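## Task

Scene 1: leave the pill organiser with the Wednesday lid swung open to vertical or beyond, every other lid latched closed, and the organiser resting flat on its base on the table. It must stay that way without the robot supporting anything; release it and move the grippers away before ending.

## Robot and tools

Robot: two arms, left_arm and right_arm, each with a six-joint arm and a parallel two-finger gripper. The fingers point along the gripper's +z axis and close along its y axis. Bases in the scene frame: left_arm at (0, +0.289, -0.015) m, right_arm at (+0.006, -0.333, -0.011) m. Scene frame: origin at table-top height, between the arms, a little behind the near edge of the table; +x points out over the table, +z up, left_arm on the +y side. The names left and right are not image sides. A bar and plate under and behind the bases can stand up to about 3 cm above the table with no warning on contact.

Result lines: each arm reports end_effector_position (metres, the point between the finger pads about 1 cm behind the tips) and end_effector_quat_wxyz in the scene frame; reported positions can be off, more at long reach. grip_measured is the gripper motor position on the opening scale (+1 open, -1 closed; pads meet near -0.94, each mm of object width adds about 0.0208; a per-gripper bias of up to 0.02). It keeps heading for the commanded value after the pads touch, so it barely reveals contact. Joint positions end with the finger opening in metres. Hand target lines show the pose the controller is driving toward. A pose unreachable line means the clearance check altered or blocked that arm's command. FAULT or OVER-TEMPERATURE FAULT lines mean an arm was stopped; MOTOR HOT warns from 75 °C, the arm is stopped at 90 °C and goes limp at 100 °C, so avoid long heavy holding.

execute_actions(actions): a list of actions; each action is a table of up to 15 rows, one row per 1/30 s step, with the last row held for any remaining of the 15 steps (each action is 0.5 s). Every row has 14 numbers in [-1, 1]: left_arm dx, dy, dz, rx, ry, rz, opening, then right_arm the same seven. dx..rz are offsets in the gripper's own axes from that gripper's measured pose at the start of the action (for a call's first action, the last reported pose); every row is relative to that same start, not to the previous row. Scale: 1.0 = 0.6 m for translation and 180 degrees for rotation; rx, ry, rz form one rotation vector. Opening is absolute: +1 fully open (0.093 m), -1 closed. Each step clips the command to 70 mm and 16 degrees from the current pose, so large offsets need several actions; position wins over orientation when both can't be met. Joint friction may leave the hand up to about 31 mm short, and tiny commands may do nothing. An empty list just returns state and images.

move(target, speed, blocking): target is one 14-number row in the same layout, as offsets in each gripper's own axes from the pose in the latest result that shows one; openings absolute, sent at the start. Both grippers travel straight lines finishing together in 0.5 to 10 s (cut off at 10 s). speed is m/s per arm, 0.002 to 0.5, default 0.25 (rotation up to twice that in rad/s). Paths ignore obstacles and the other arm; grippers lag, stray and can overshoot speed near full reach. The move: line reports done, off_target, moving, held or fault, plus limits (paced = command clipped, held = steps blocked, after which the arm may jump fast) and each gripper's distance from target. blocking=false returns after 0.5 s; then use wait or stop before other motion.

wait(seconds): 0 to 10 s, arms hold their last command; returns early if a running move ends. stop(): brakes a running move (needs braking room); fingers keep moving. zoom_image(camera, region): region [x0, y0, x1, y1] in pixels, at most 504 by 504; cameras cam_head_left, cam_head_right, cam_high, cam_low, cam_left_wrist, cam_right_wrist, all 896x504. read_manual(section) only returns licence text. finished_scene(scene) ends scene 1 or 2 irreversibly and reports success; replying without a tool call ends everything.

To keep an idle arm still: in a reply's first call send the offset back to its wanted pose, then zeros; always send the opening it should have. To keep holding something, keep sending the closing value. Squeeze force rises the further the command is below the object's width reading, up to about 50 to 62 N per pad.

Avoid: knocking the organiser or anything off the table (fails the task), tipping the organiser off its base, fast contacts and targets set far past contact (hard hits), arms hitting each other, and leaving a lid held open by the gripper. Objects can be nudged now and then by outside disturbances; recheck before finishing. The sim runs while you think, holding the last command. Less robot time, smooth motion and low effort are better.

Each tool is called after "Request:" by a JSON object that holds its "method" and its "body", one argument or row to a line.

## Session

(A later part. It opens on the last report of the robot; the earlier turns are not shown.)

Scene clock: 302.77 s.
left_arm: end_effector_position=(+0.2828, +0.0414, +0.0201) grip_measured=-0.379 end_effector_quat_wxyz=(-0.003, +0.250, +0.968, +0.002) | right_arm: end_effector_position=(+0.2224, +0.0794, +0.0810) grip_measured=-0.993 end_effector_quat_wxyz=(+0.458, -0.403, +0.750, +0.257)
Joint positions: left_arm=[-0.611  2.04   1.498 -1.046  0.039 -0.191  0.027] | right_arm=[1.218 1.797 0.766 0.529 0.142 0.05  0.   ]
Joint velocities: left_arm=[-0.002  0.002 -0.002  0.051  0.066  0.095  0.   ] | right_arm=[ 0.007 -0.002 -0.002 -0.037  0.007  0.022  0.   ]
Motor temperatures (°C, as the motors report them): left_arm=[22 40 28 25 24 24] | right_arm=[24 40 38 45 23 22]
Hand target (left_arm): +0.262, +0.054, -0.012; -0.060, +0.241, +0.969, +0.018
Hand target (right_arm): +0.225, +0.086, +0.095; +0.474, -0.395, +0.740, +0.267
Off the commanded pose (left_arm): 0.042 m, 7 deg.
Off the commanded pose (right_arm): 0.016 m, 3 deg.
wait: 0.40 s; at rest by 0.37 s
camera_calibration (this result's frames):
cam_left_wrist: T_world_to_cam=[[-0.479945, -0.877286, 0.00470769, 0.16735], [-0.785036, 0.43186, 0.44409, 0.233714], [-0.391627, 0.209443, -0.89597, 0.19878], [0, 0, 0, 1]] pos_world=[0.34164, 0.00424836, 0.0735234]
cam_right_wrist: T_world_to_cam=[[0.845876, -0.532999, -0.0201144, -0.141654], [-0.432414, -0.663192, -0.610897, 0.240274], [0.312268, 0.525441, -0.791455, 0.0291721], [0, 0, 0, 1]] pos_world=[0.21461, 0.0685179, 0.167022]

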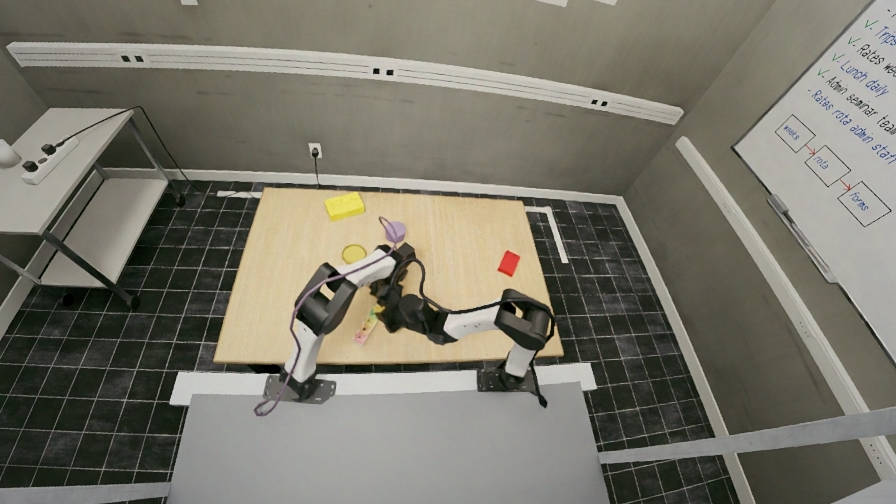

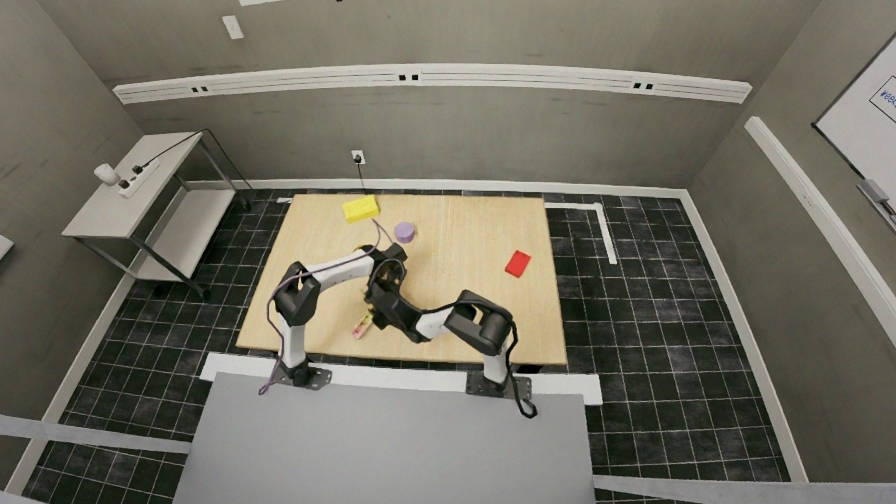

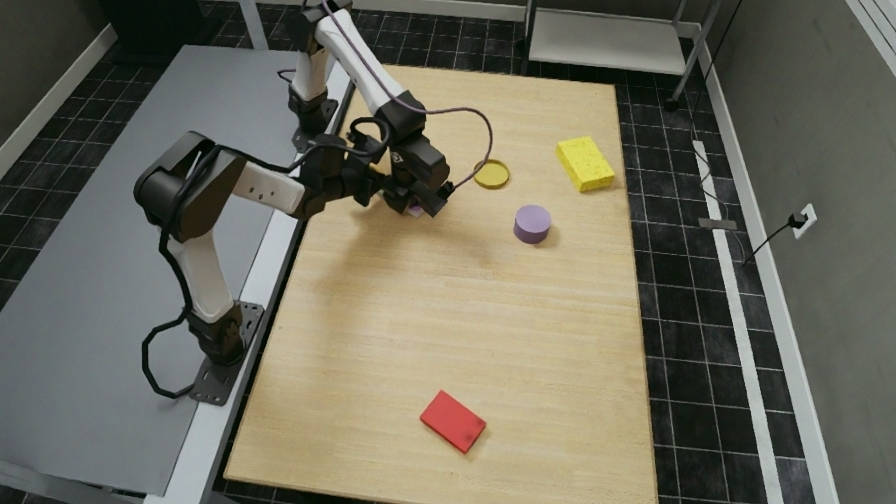

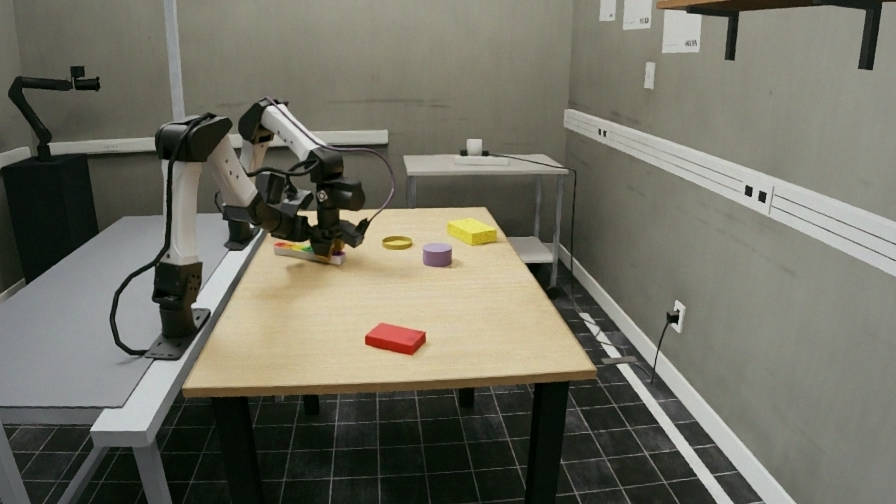

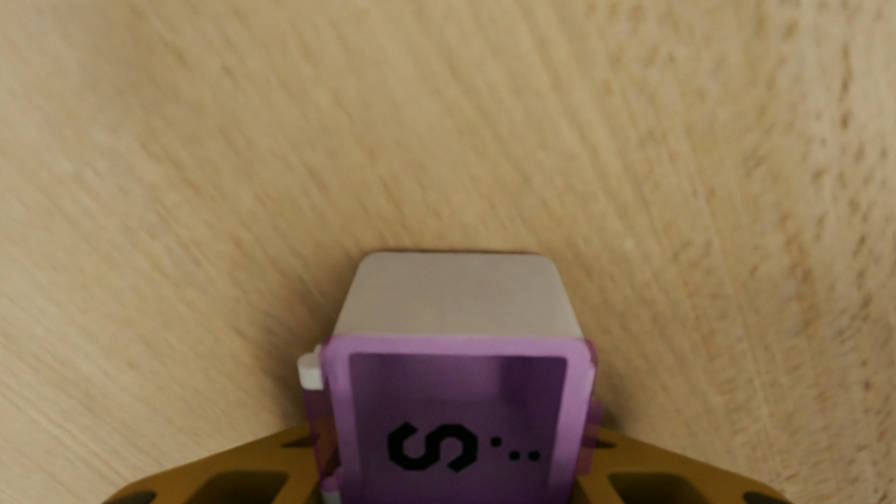

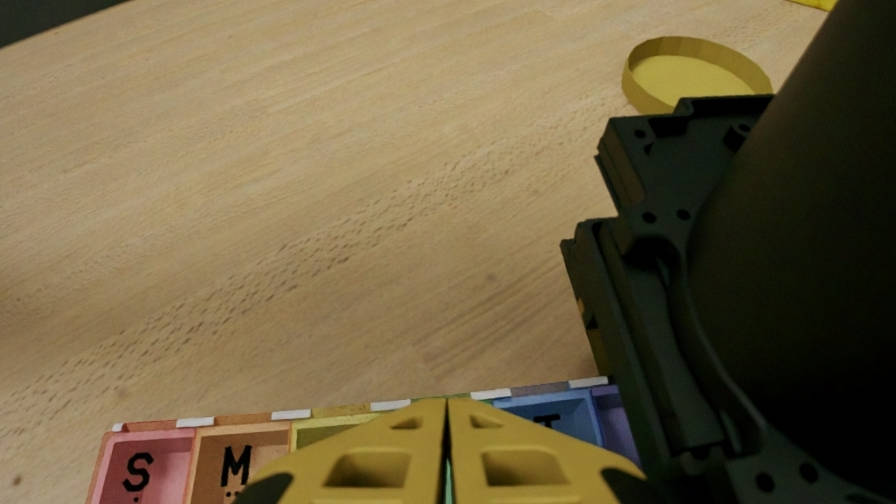

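Request:
{"method": "execute_actions", "body": {
  "actions": []
}}

Scene clock: 312.23 s.
left_arm: end_effector_position=(+0.2828, +0.0414, +0.0201) grip_measured=-0.379 end_effector_quat_wxyz=(-0.003, +0.250, +0.968, +0.002) | right_arm: end_effector_position=(+0.2225, +0.0795, +0.0814) grip_measured=-0.993 end_effector_quat_wxyz=(+0.458, -0.403, +0.749, +0.257)
Joint positions: left_arm=[-0.611  2.04   1.498 -1.046  0.039 -0.191  0.027] | right_arm=[1.218 1.797 0.766 0.53  0.142 0.05  0.   ]
Joint velocities: left_arm=[ 0.017 -0.007 -0.007 -0.066  0.007  0.066 -0.001] | right_arm=[-0.012 -0.007 -0.012 -0.066 -0.007  0.022  0.   ]
Motor temperatures (°C, as the motors report them): left_arm=[22 39 28 25 24 24] | right_arm=[24 39 38 44 23 22]
Hand target (left_arm): +0.262, +0.054, -0.012; -0.060, +0.241, +0.969, +0.018
Hand target (right_arm): +0.225, +0.086, +0.095; +0.474, -0.395, +0.740, +0.267
Off the commanded pose (left_arm): 0.042 m, 7 deg.
Off the commanded pose (right_arm): 0.016 m, 3 deg.
camera_calibration (this result's frames):
cam_left_wrist: T_world_to_cam=[[-0.479945, -0.877286, 0.00470769, 0.16735], [-0.785036, 0.43186, 0.44409, 0.233714], [-0.391627, 0.209443, -0.89597, 0.19878], [0, 0, 0, 1]] pos_world=[0.34164, 0.00424836, 0.0735234]
cam_right_wrist: T_world_to_cam=[[0.845861, -0.533015, -0.0203232, -0.141615], [-0.432064, -0.66232, -0.61209, 0.240555], [0.312793, 0.526524, -0.790527, 0.0290529], [0, 0, 0, 1]] pos_world=[0.214634, 0.0685442, 0.16733]

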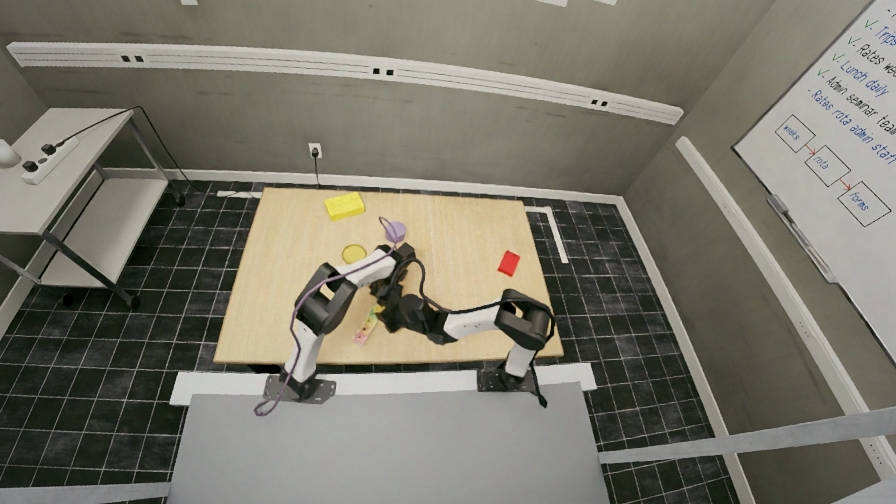

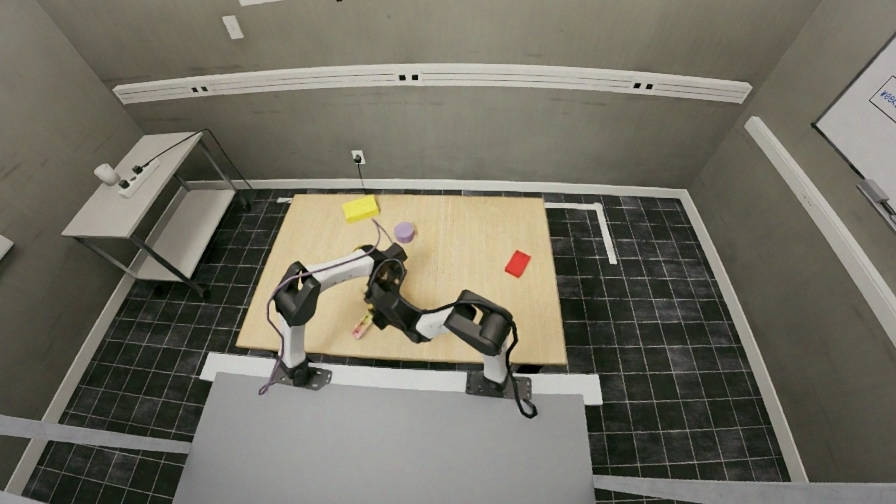

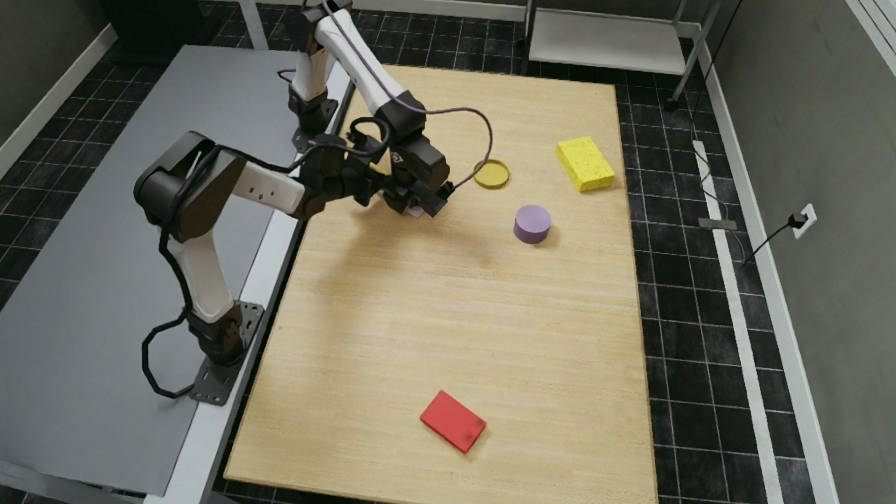

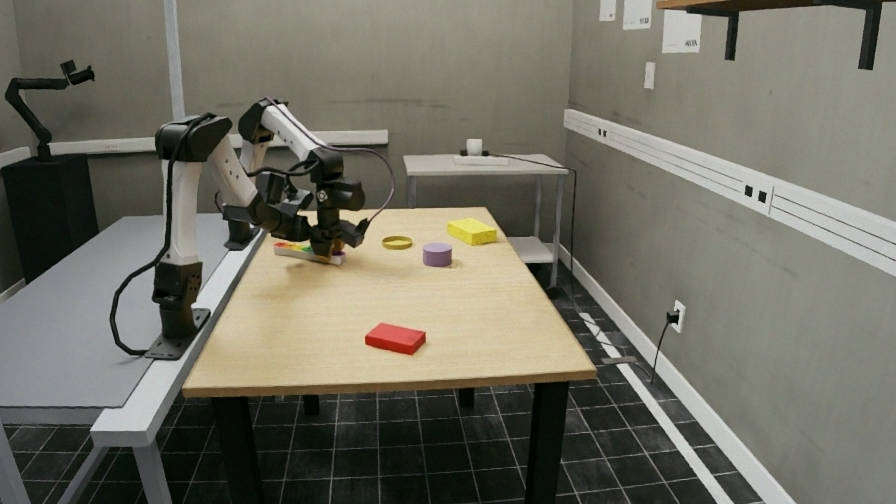

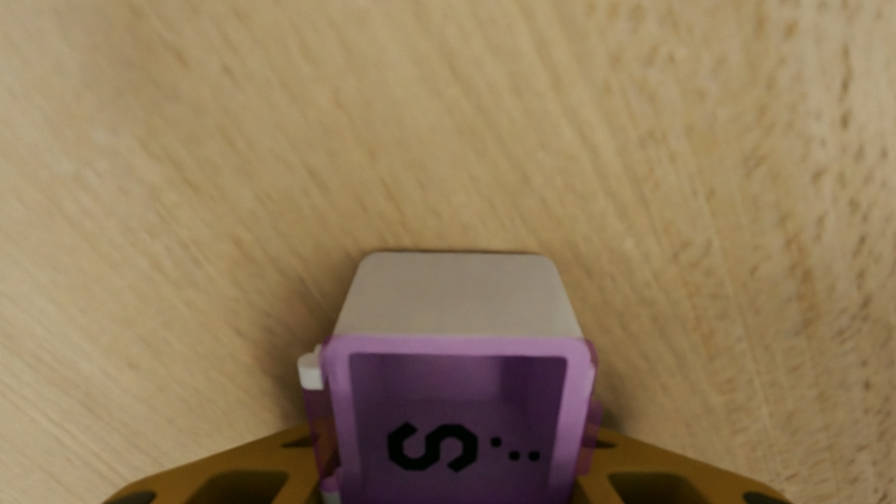

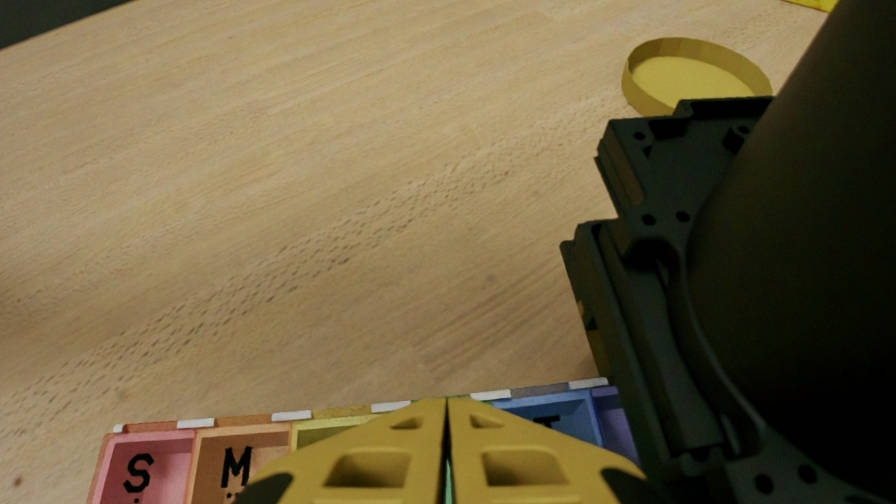

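Request:
{"method": "zoom_image", "body": {
  "camera": "cam_low",
  "region": [250, 200, 380, 280]
}}

Request:
{"method": "zoom_image", "body": {
  "camera": "cam_head_left",
  "region": [330, 270, 440, 350]
}}

Region (250, 200, 380, 280) of cam_low's 896x504 image, scaled by 3.877, with more detail than that image has; it fills the top 310 rows of this view, and the rest is white.

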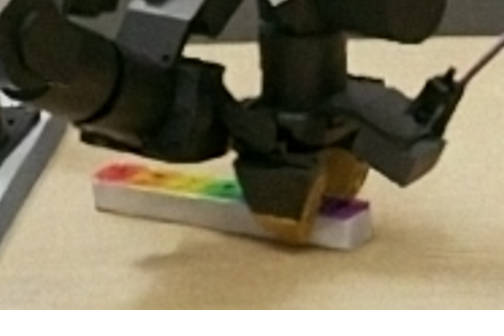

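Region (330, 270, 440, 350) of cam_head_left's 896x504 image, scaled by 4.582, with more detail than that image has; it fills the top 367 rows of this view, and the rest is white.

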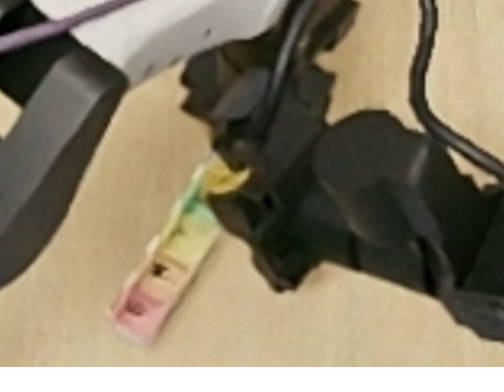

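Request:
{"method": "execute_actions", "body": {
  "actions": [
    [[0.039,0.0027,0.059,-0.0017,0.037,-0.005,-0.4, 0.0060,-0.0008,-0.0048,0,0.0006,0,-1],[0.039,0.0027,0.059,-0.0017,0.037,-0.005,-0.4, 0.0130,-0.0018,-0.0100,0,0.0012,0,-1],[0.039,0.0027,0.059,-0.0017,0.037,-0.005,-0.4, 0.0210,-0.0028,-0.0150,0,0.0020,0,-1],[0.039,0.0027,0.059,-0.0017,0.037,-0.005,-0.4, 0.0290,-0.0036,-0.0200,0,0.0028,0,-1],[0.039,0.0027,0.059,-0.0017,0.037,-0.005,-0.4, 0.0370,-0.0042,-0.0250,0,0.0036,0,-1],[0.039,0.0027,0.059,-0.0017,0.037,-0.005,-0.4, 0.0450,-0.0046,-0.0295,0,0.0044,0,-1],[0.039,0.0027,0.059,-0.0017,0.037,-0.005,-0.4, 0.0530,-0.0050,-0.0340,0,0.0052,0,-1],[0.039,0.0027,0.059,-0.0017,0.037,-0.005,-0.4, 0.0600,-0.0053,-0.0380,0,0.0060,0,-1],[0.039,0.0027,0.059,-0.0017,0.037,-0.005,-0.4, 0.0670,-0.0055,-0.0415,0,0.0066,0,-1],[0.039,0.0027,0.059,-0.0017,0.037,-0.005,-0.4, 0.0730,-0.0056,-0.0445,0,0.0072,0,-1],[0.039,0.0027,0.059,-0.0017,0.037,-0.005,-0.4, 0.0780,-0.0057,-0.0465,0,0.0076,0,-1],[0.039,0.0027,0.059,-0.0017,0.037,-0.005,-0.4, 0.0815,-0.0058,-0.0478,0,0.0079,0,-1],[0.039,0.0027,0.059,-0.0017,0.037,-0.005,-0.4, 0.0830,-0.0058,-0.0485,0,0.0080,0,-1]]
  ]
}}

Request:
{"method": "wait", "body": {
  "seconds": 0.4
}}

Scene clock: 382.67 s.
left_arm: end_effector_position=(+0.2828, +0.0414, +0.0201) grip_measured=-0.379 end_effector_quat_wxyz=(-0.003, +0.250, +0.968, +0.002) | right_arm: end_effector_position=(+0.1997, +0.0329, +0.0363) grip_measured=-0.993 end_effector_quat_wxyz=(+0.427, -0.417, +0.767, +0.235)
Joint positions: left_arm=[-0.611  2.04   1.498 -1.046  0.039 -0.191  0.027] | right_arm=[1.218 1.758 0.561 0.607 0.142 0.053 0.   ]
Joint velocities: left_arm=[ 0.017  0.007 -0.012 -0.037 -0.066  0.037 -0.001] | right_arm=[-0.007  0.002 -0.11   0.154  0.007 -0.022  0.   ]
Motor temperatures (°C, as the motors report them): left_arm=[22 38 27 24 24 24] | right_arm=[24 39 38 44 23 22]
Hand target (left_arm): +0.263, +0.055, -0.012; -0.059, +0.241, +0.969, +0.020
Hand target (right_arm): +0.198, +0.037, +0.050; +0.448, -0.407, +0.756, +0.252
Off the commanded pose (left_arm): 0.042 m, 7 deg.
Off the commanded pose (right_arm): 0.014 m, 4 deg.
camera_calibration (this result's frames):
cam_left_wrist: T_world_to_cam=[[-0.479945, -0.877286, 0.00470769, 0.16735], [-0.785036, 0.43186, 0.44409, 0.233714], [-0.391627, 0.209443, -0.89597, 0.19878], [0, 0, 0, 1]] pos_world=[0.34164, 0.00424836, 0.0735234]
cam_right_wrist: T_world_to_cam=[[0.846088, -0.532935, -0.0107239, -0.148509], [-0.453569, -0.709227, -0.539697, 0.175463], [0.280018, 0.461495, -0.841791, 0.0356645], [0, 0, 0, 1]] pos_world=[0.19525, 0.0288383, 0.123126]

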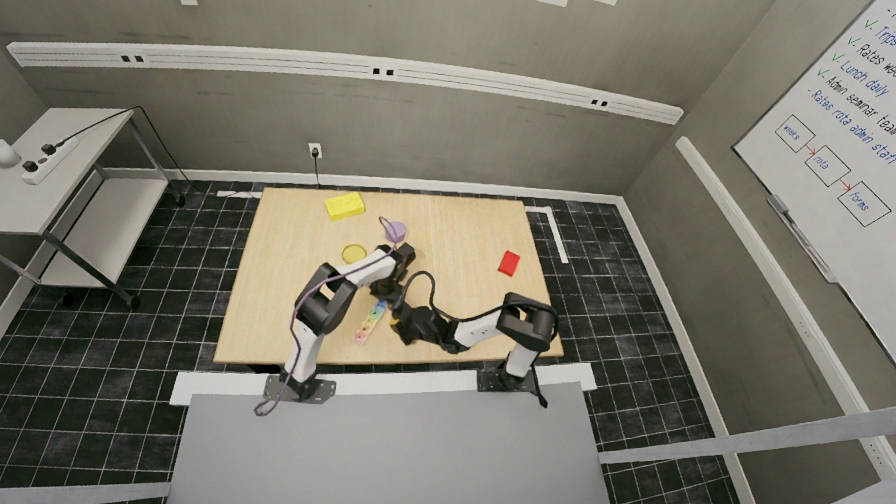

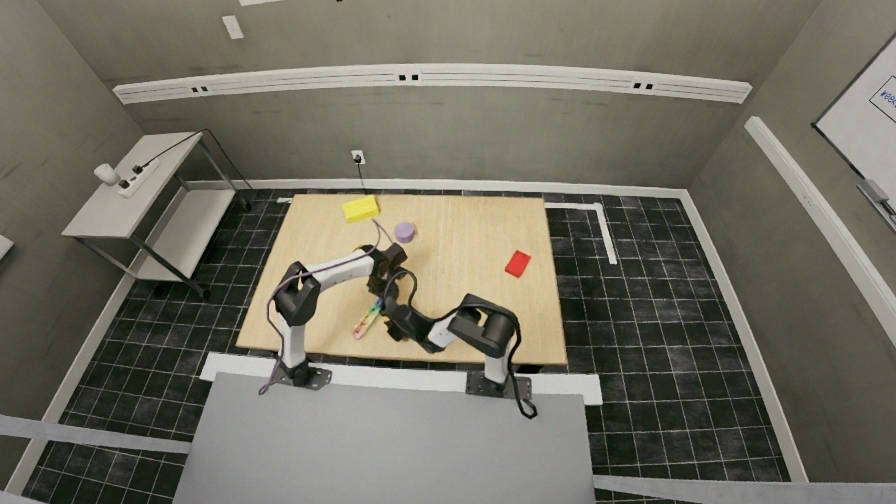

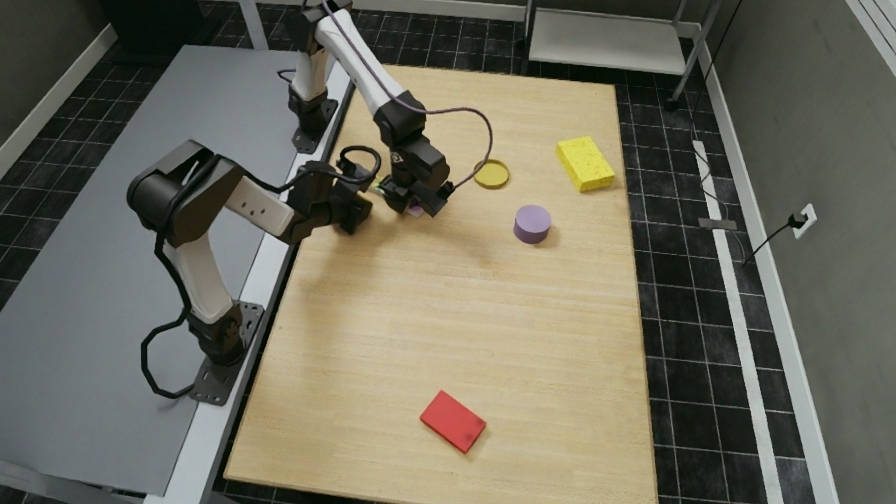

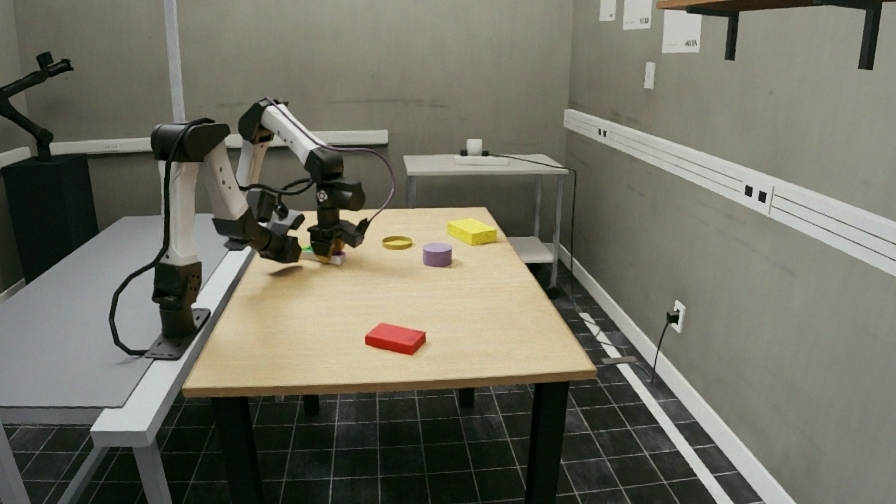

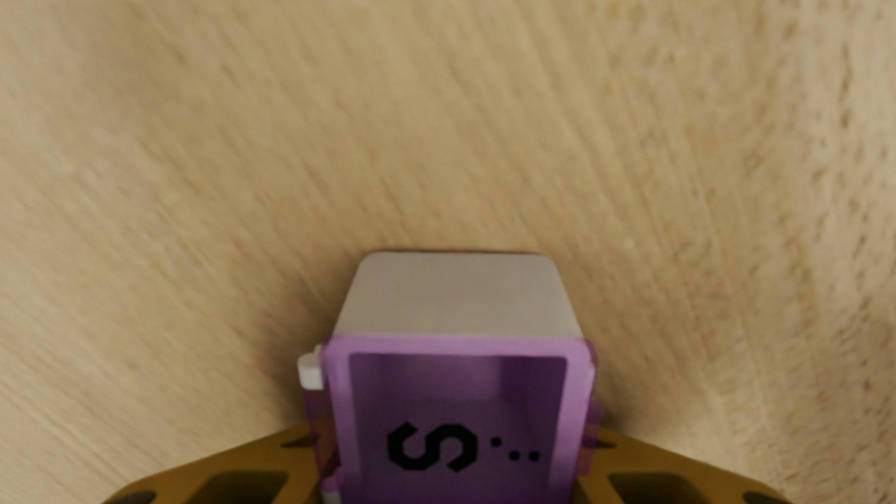

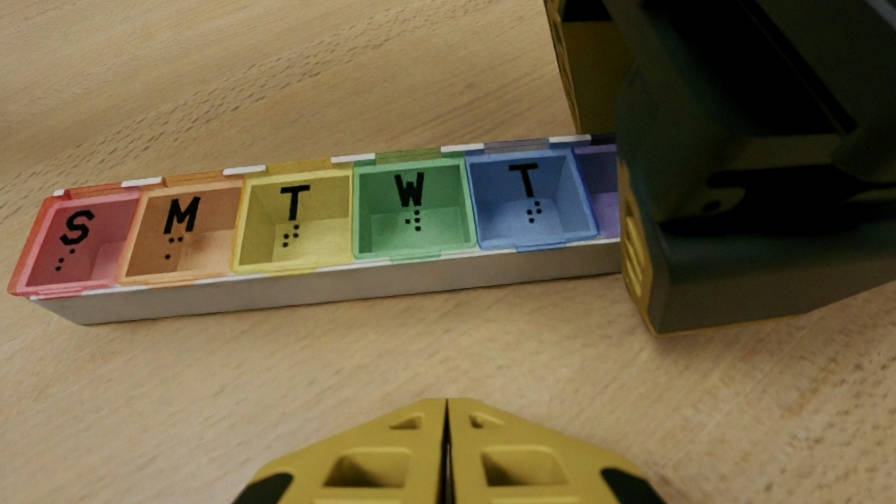

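Scene clock: 383.07 s.
left_arm: end_effector_position=(+0.2828, +0.0414, +0.0201) grip_measured=-0.379 end_effector_quat_wxyz=(-0.003, +0.250, +0.968, +0.002) | right_arm: end_effector_position=(+0.2013, +0.0359, +0.0423) grip_measured=-0.993 end_effector_quat_wxyz=(+0.438, -0.411, +0.762, +0.243)
Joint positions: left_arm=[-0.611  2.04   1.498 -1.046  0.039 -0.191  0.027] | right_arm=[1.218 1.758 0.559 0.639 0.142 0.055 0.   ]
Joint velocities: left_arm=[-0.017 -0.002  0.002 -0.037 -0.007  0.007 -0.   ] | right_arm=[ 0.002  0.017  0.002  0.022 -0.022 -0.022  0.   ]
Motor temperatures (°C, as the motors report them): left_arm=[22 38 27 24 24 24] | right_arm=[24 39 38 44 23 22]
Hand target (left_arm): +0.263, +0.055, -0.012; -0.059, +0.241, +0.969, +0.020
Hand target (right_arm): +0.198, +0.037, +0.050; +0.448, -0.407, +0.755, +0.252
Off the commanded pose (left_arm): 0.042 m, 7 deg.
Off the commanded pose (right_arm): 0.008 m, 2 deg.
wait: 0.40 s; no rest
camera_calibration (this result's frames):
cam_left_wrist: T_world_to_cam=[[-0.479945, -0.877286, 0.00470769, 0.16735], [-0.785036, 0.43186, 0.44409, 0.233714], [-0.391627, 0.209443, -0.89597, 0.19878], [0, 0, 0, 1]] pos_world=[0.34164, 0.00424836, 0.0735234]
cam_right_wrist: T_world_to_cam=[[0.845378, -0.533932, -0.0158965, -0.147788], [-0.448221, -0.692853, -0.564847, 0.180952], [0.290576, 0.484634, -0.825043, 0.0352354], [0, 0, 0, 1]] pos_world=[0.195804, 0.0293882, 0.128931]

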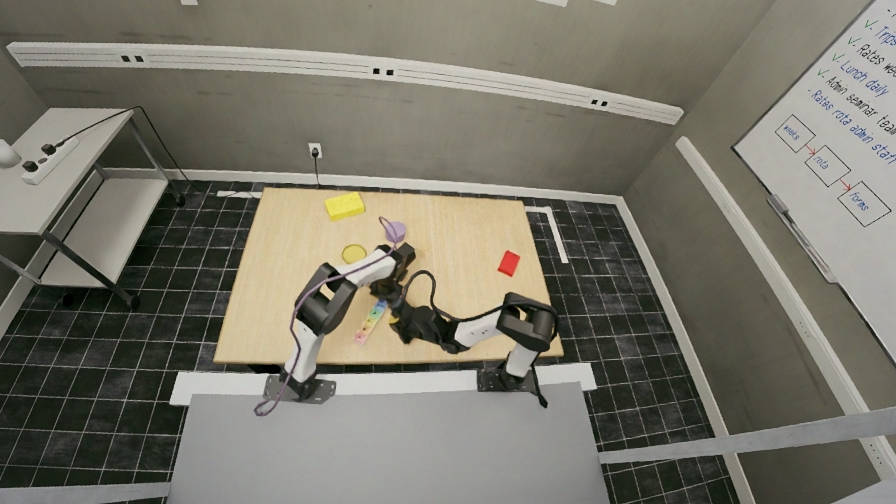

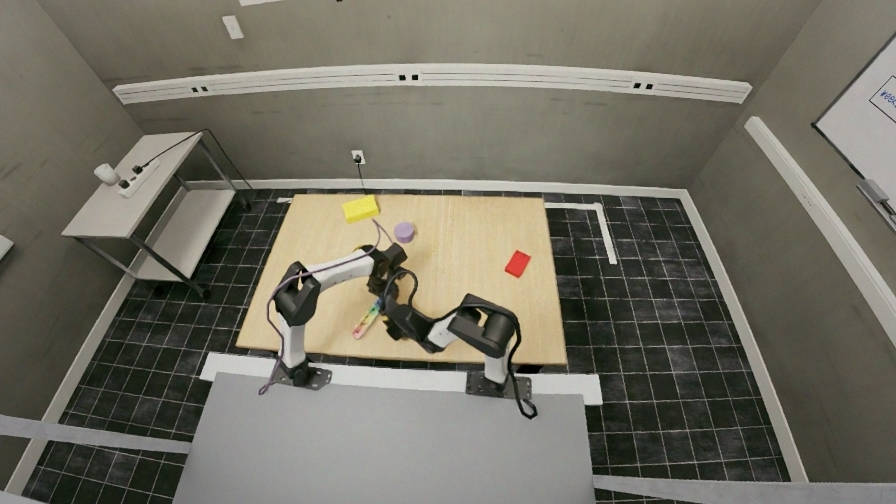

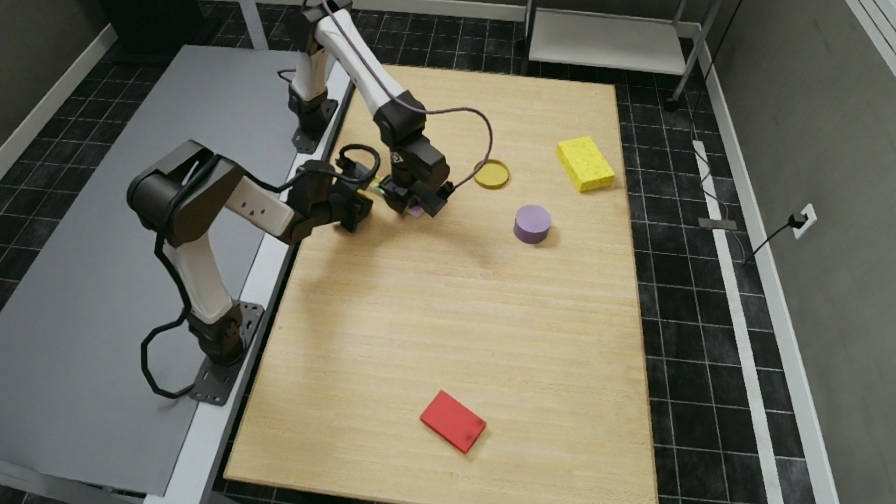

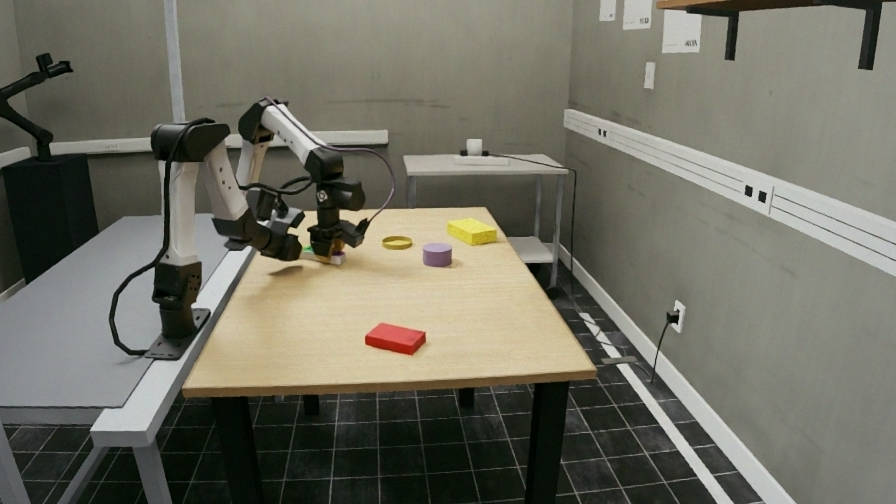

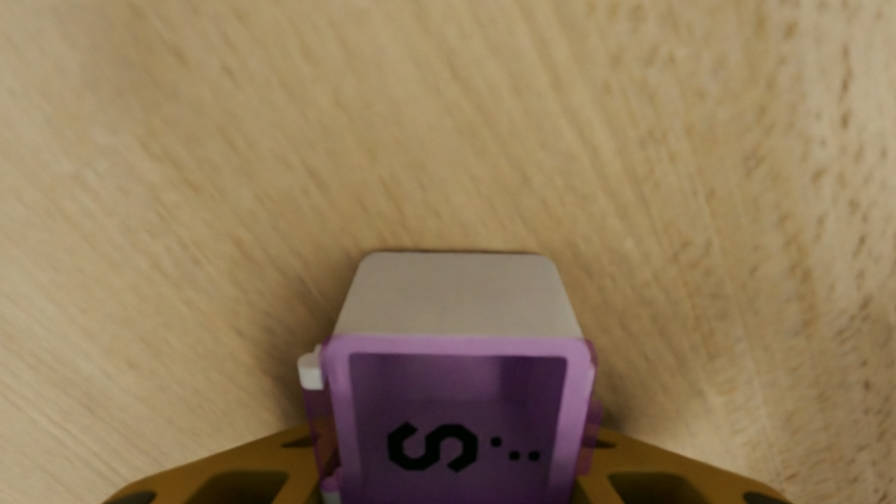

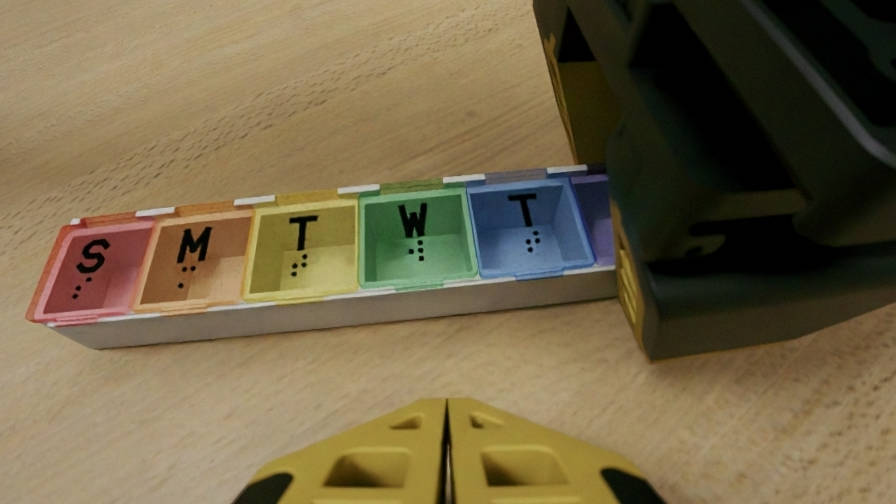

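Request:
{"method": "zoom_image", "body": {
  "camera": "cam_right_wrist",
  "region": [300, 230, 540, 340]
}}

Region (300, 230, 540, 340) of cam_right_wrist's 896x504 image, scaled by 2.100, with more detail than that image has; it fills the top 231 rows of this view, and the rest is white.

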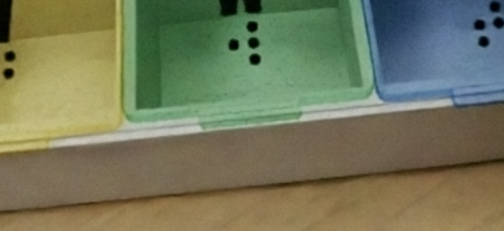

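Request:
{"method": "zoom_image", "body": {
  "camera": "cam_right_wrist",
  "region": [20, 250, 360, 360]
}}

Request:
{"method": "zoom_image", "body": {
  "camera": "cam_right_wrist",
  "region": [110, 270, 280, 340]
}}

Region (20, 250, 360, 360) of cam_right_wrist's 896x504 image, scaled by 1.482, with more detail than that image has; it fills the top 163 rows of this view, and the rest is white.

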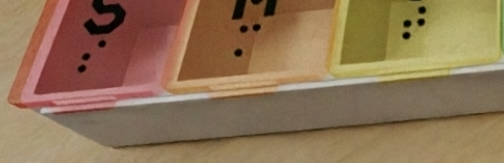

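Region (110, 270, 280, 340) of cam_right_wrist's 896x504 image, scaled by 2.965, with more detail than that image has; it fills the top 208 rows of this view, and the rest is white.

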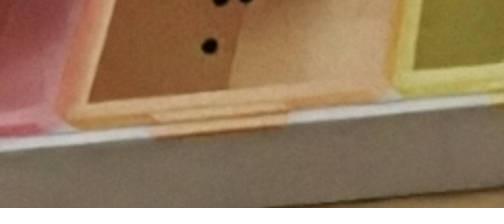

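Request:
{"method": "zoom_image", "body": {
  "camera": "cam_right_wrist",
  "region": [220, 260, 390, 330]
}}

Request:
{"method": "zoom_image", "body": {
  "camera": "cam_right_wrist",
  "region": [10, 280, 180, 350]
}}

Request:
{"method": "zoom_image", "body": {
  "camera": "cam_right_wrist",
  "region": [340, 250, 510, 320]
}}

Request:
{"method": "zoom_image", "body": {
  "camera": "cam_right_wrist",
  "region": [460, 235, 630, 305]
}}

Region (220, 260, 390, 330) of cam_right_wrist's 896x504 image, scaled by 2.965, with more detail than that image has; it fills the top 208 rows of this view, and the rest is white.

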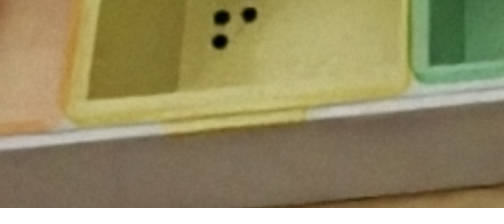

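Region (10, 280, 180, 350) of cam_right_wrist's 896x504 image, scaled by 2.965, with more detail than that image has; it fills the top 208 rows of this view, and the rest is white.

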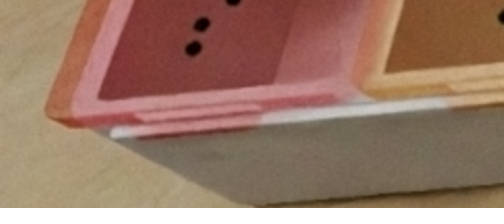

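Region (340, 250, 510, 320) of cam_right_wrist's 896x504 image, scaled by 2.965, with more detail than that image has; it fills the top 208 rows of this view, and the rest is white.

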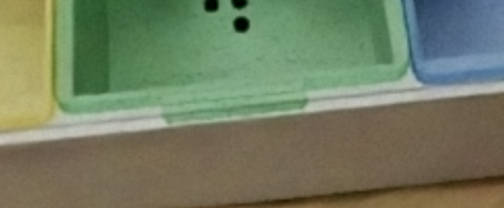

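Region (460, 235, 630, 305) of cam_right_wrist's 896x504 image, scaled by 2.965, with more detail than that image has; it fills the top 208 rows of this view, and the rest is white.

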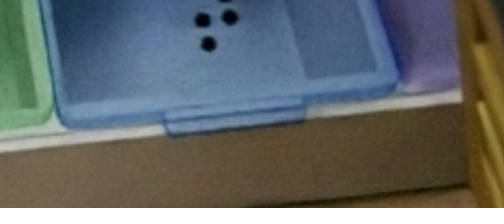

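Request:
{"method": "execute_actions", "body": {
  "actions": [
    [[0.030,0.002,0.045,-0.0013,0.028,-0.004,-0.4, -0.0020,0.0018,0.0032,-0.0006,-0.0010,-0.0001,-1],[0.020,0.0014,0.030,-0.0009,0.019,-0.0025,-0.4, -0.0048,0.0043,0.0077,-0.0013,-0.0023,-0.0003,-1],[0.010,0.0007,0.015,-0.0004,0.009,-0.0012,-0.4, -0.0080,0.0072,0.0128,-0.0022,-0.0039,-0.0006,-1],[0,0,0,0,0,0,-0.4, -0.0112,0.0101,0.0179,-0.0031,-0.0054,-0.0008,-1],[0,0,0,0,0,0,-0.3, -0.0144,0.0130,0.0230,-0.0040,-0.0070,-0.0010,-1],[0,0,0,0,0,0,-0.2, -0.0176,0.0159,0.0281,-0.0049,-0.0085,-0.0013,-1],[0,0,0,0,0,0,-0.1, -0.0206,0.0186,0.0330,-0.0058,-0.0100,-0.0015,-1],[0,0,0,0,0,0,0.0, -0.0234,0.0212,0.0375,-0.0065,-0.0114,-0.0017,-1],[0,0,0,0,0,0,0.08, -0.0259,0.0234,0.0414,-0.0072,-0.0126,-0.0019,-1],[0,0,0,0,0,0,0.08, -0.0280,0.0253,0.0448,-0.0078,-0.0136,-0.0020,-1],[0,0,0,0,0,0,0.08, -0.0297,0.0269,0.0475,-0.0083,-0.0144,-0.0022,-1],[0,0,0,0,0,0,0.08, -0.0309,0.0279,0.0494,-0.0086,-0.0150,-0.0023,-1],[0,0,0,0,0,0,0.08, -0.0315,0.0285,0.0504,-0.0088,-0.0153,-0.0023,-1]]
  ]
}}

Scene clock: 435.00 s.
left_arm: end_effector_position=(+0.2842, +0.0431, +0.0211) grip_measured=+0.078 end_effector_quat_wxyz=(+0.000, +0.250, +0.968, +0.007) | right_arm: end_effector_position=(+0.2067, +0.0616, +0.0353) grip_measured=-0.993 end_effector_quat_wxyz=(+0.439, -0.414, +0.758, +0.248)
Joint positions: left_arm=[-0.61   2.038  1.498 -1.048  0.027 -0.191  0.049] | right_arm=[1.23  1.868 0.649 0.668 0.142 0.055 0.   ]
Joint velocities: left_arm=[ 0.012  0.007 -0.002  0.022 -0.022  0.007  0.   ] | right_arm=[ 0.012  0.051  0.061  0.168 -0.007  0.007  0.   ]
Motor temperatures (°C, as the motors report them): left_arm=[22 38 27 24 24 24] | right_arm=[24 39 35 45 23 22]
Hand target (left_arm): +0.283, +0.041, +0.020; -0.003, +0.250, +0.968, +0.002
Hand target (right_arm): +0.206, +0.074, +0.043; +0.451, -0.414, +0.747, +0.262
Off the commanded pose (left_arm): 0.002 m, 1 deg.
Off the commanded pose (right_arm): 0.016 m, 2 deg.
camera_calibration (this result's frames):
cam_left_wrist: T_world_to_cam=[[-0.479394, -0.877575, -0.00658208, 0.169649], [-0.789181, 0.427802, 0.440657, 0.235032], [-0.383894, 0.216443, -0.897651, 0.197369], [0, 0, 0, 1]] pos_world=[0.34258, 0.00561328, 0.0747166]
cam_right_wrist: T_world_to_cam=[[0.851637, -0.523856, -0.0169972, -0.140639], [-0.437988, -0.69348, -0.572059, 0.195401], [0.28789, 0.494632, -0.820036, 0.0151828], [0, 0, 0, 1]] pos_world=[0.200986, 0.0543221, 0.121841]

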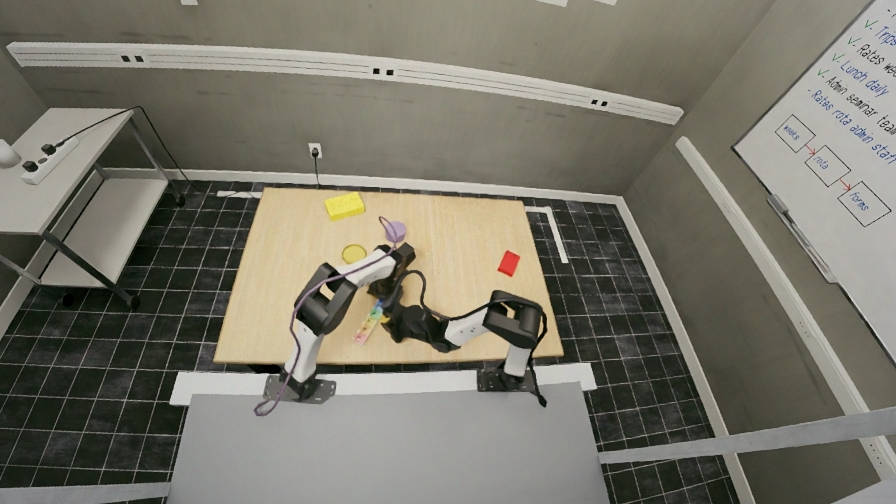

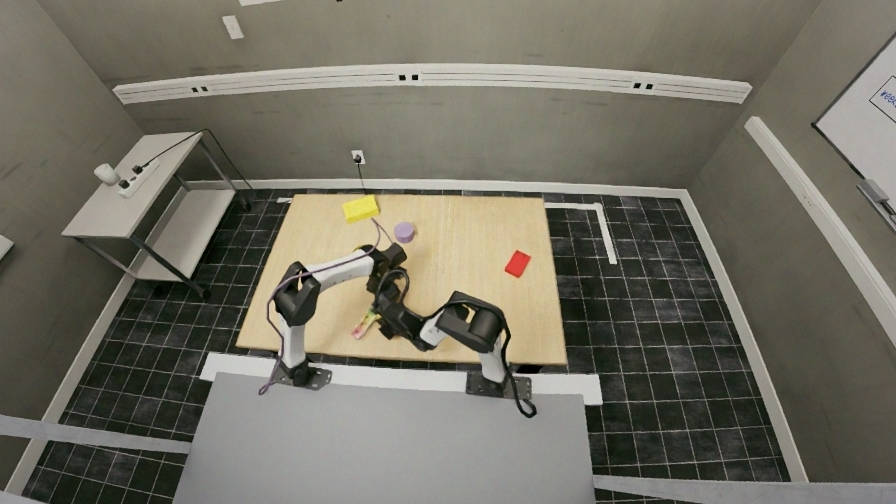

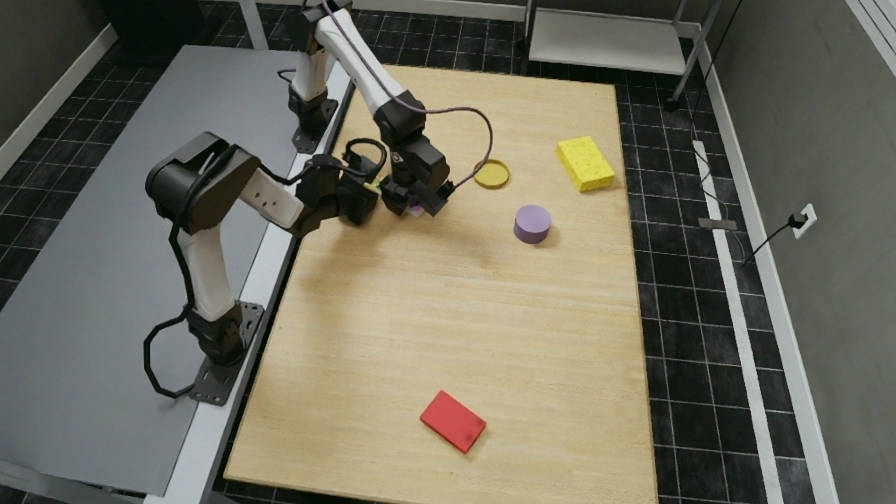

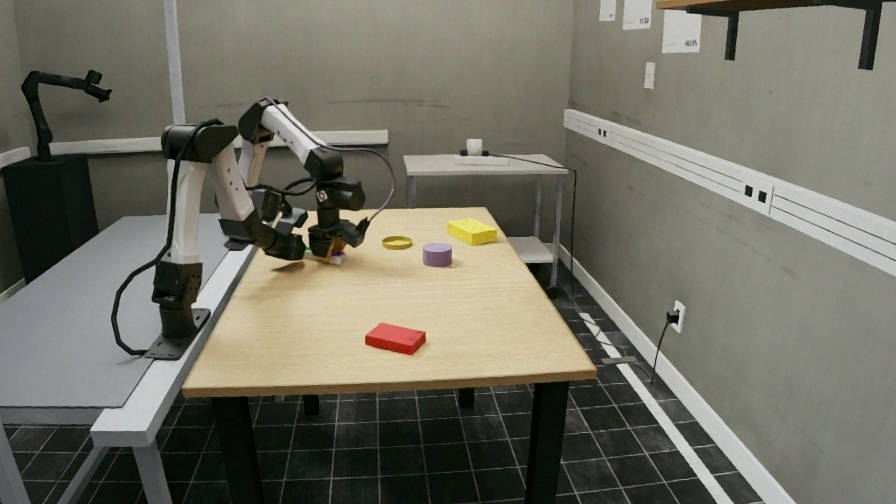

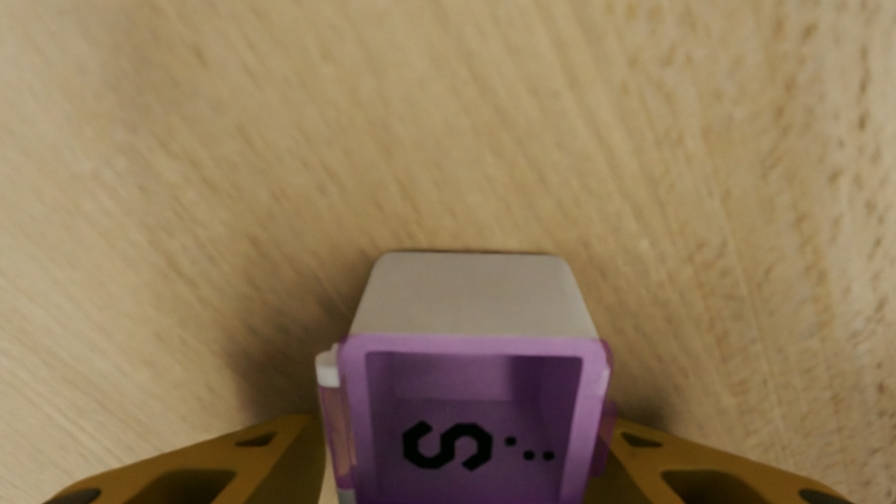

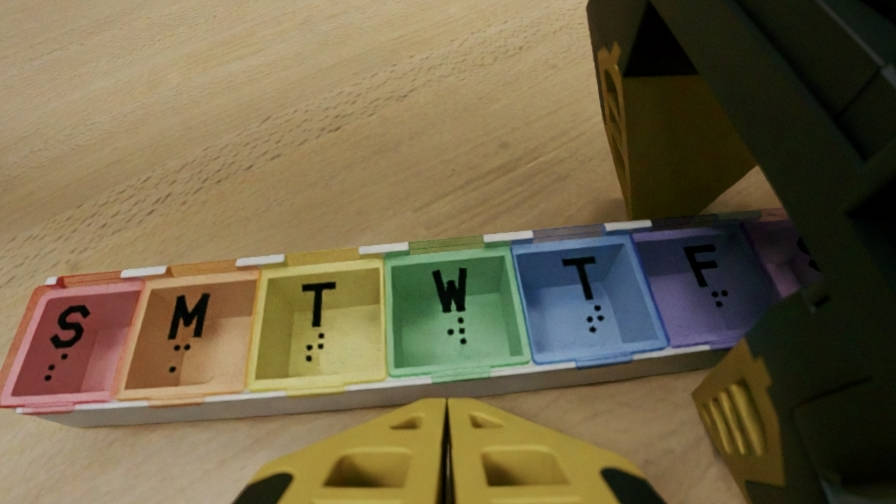

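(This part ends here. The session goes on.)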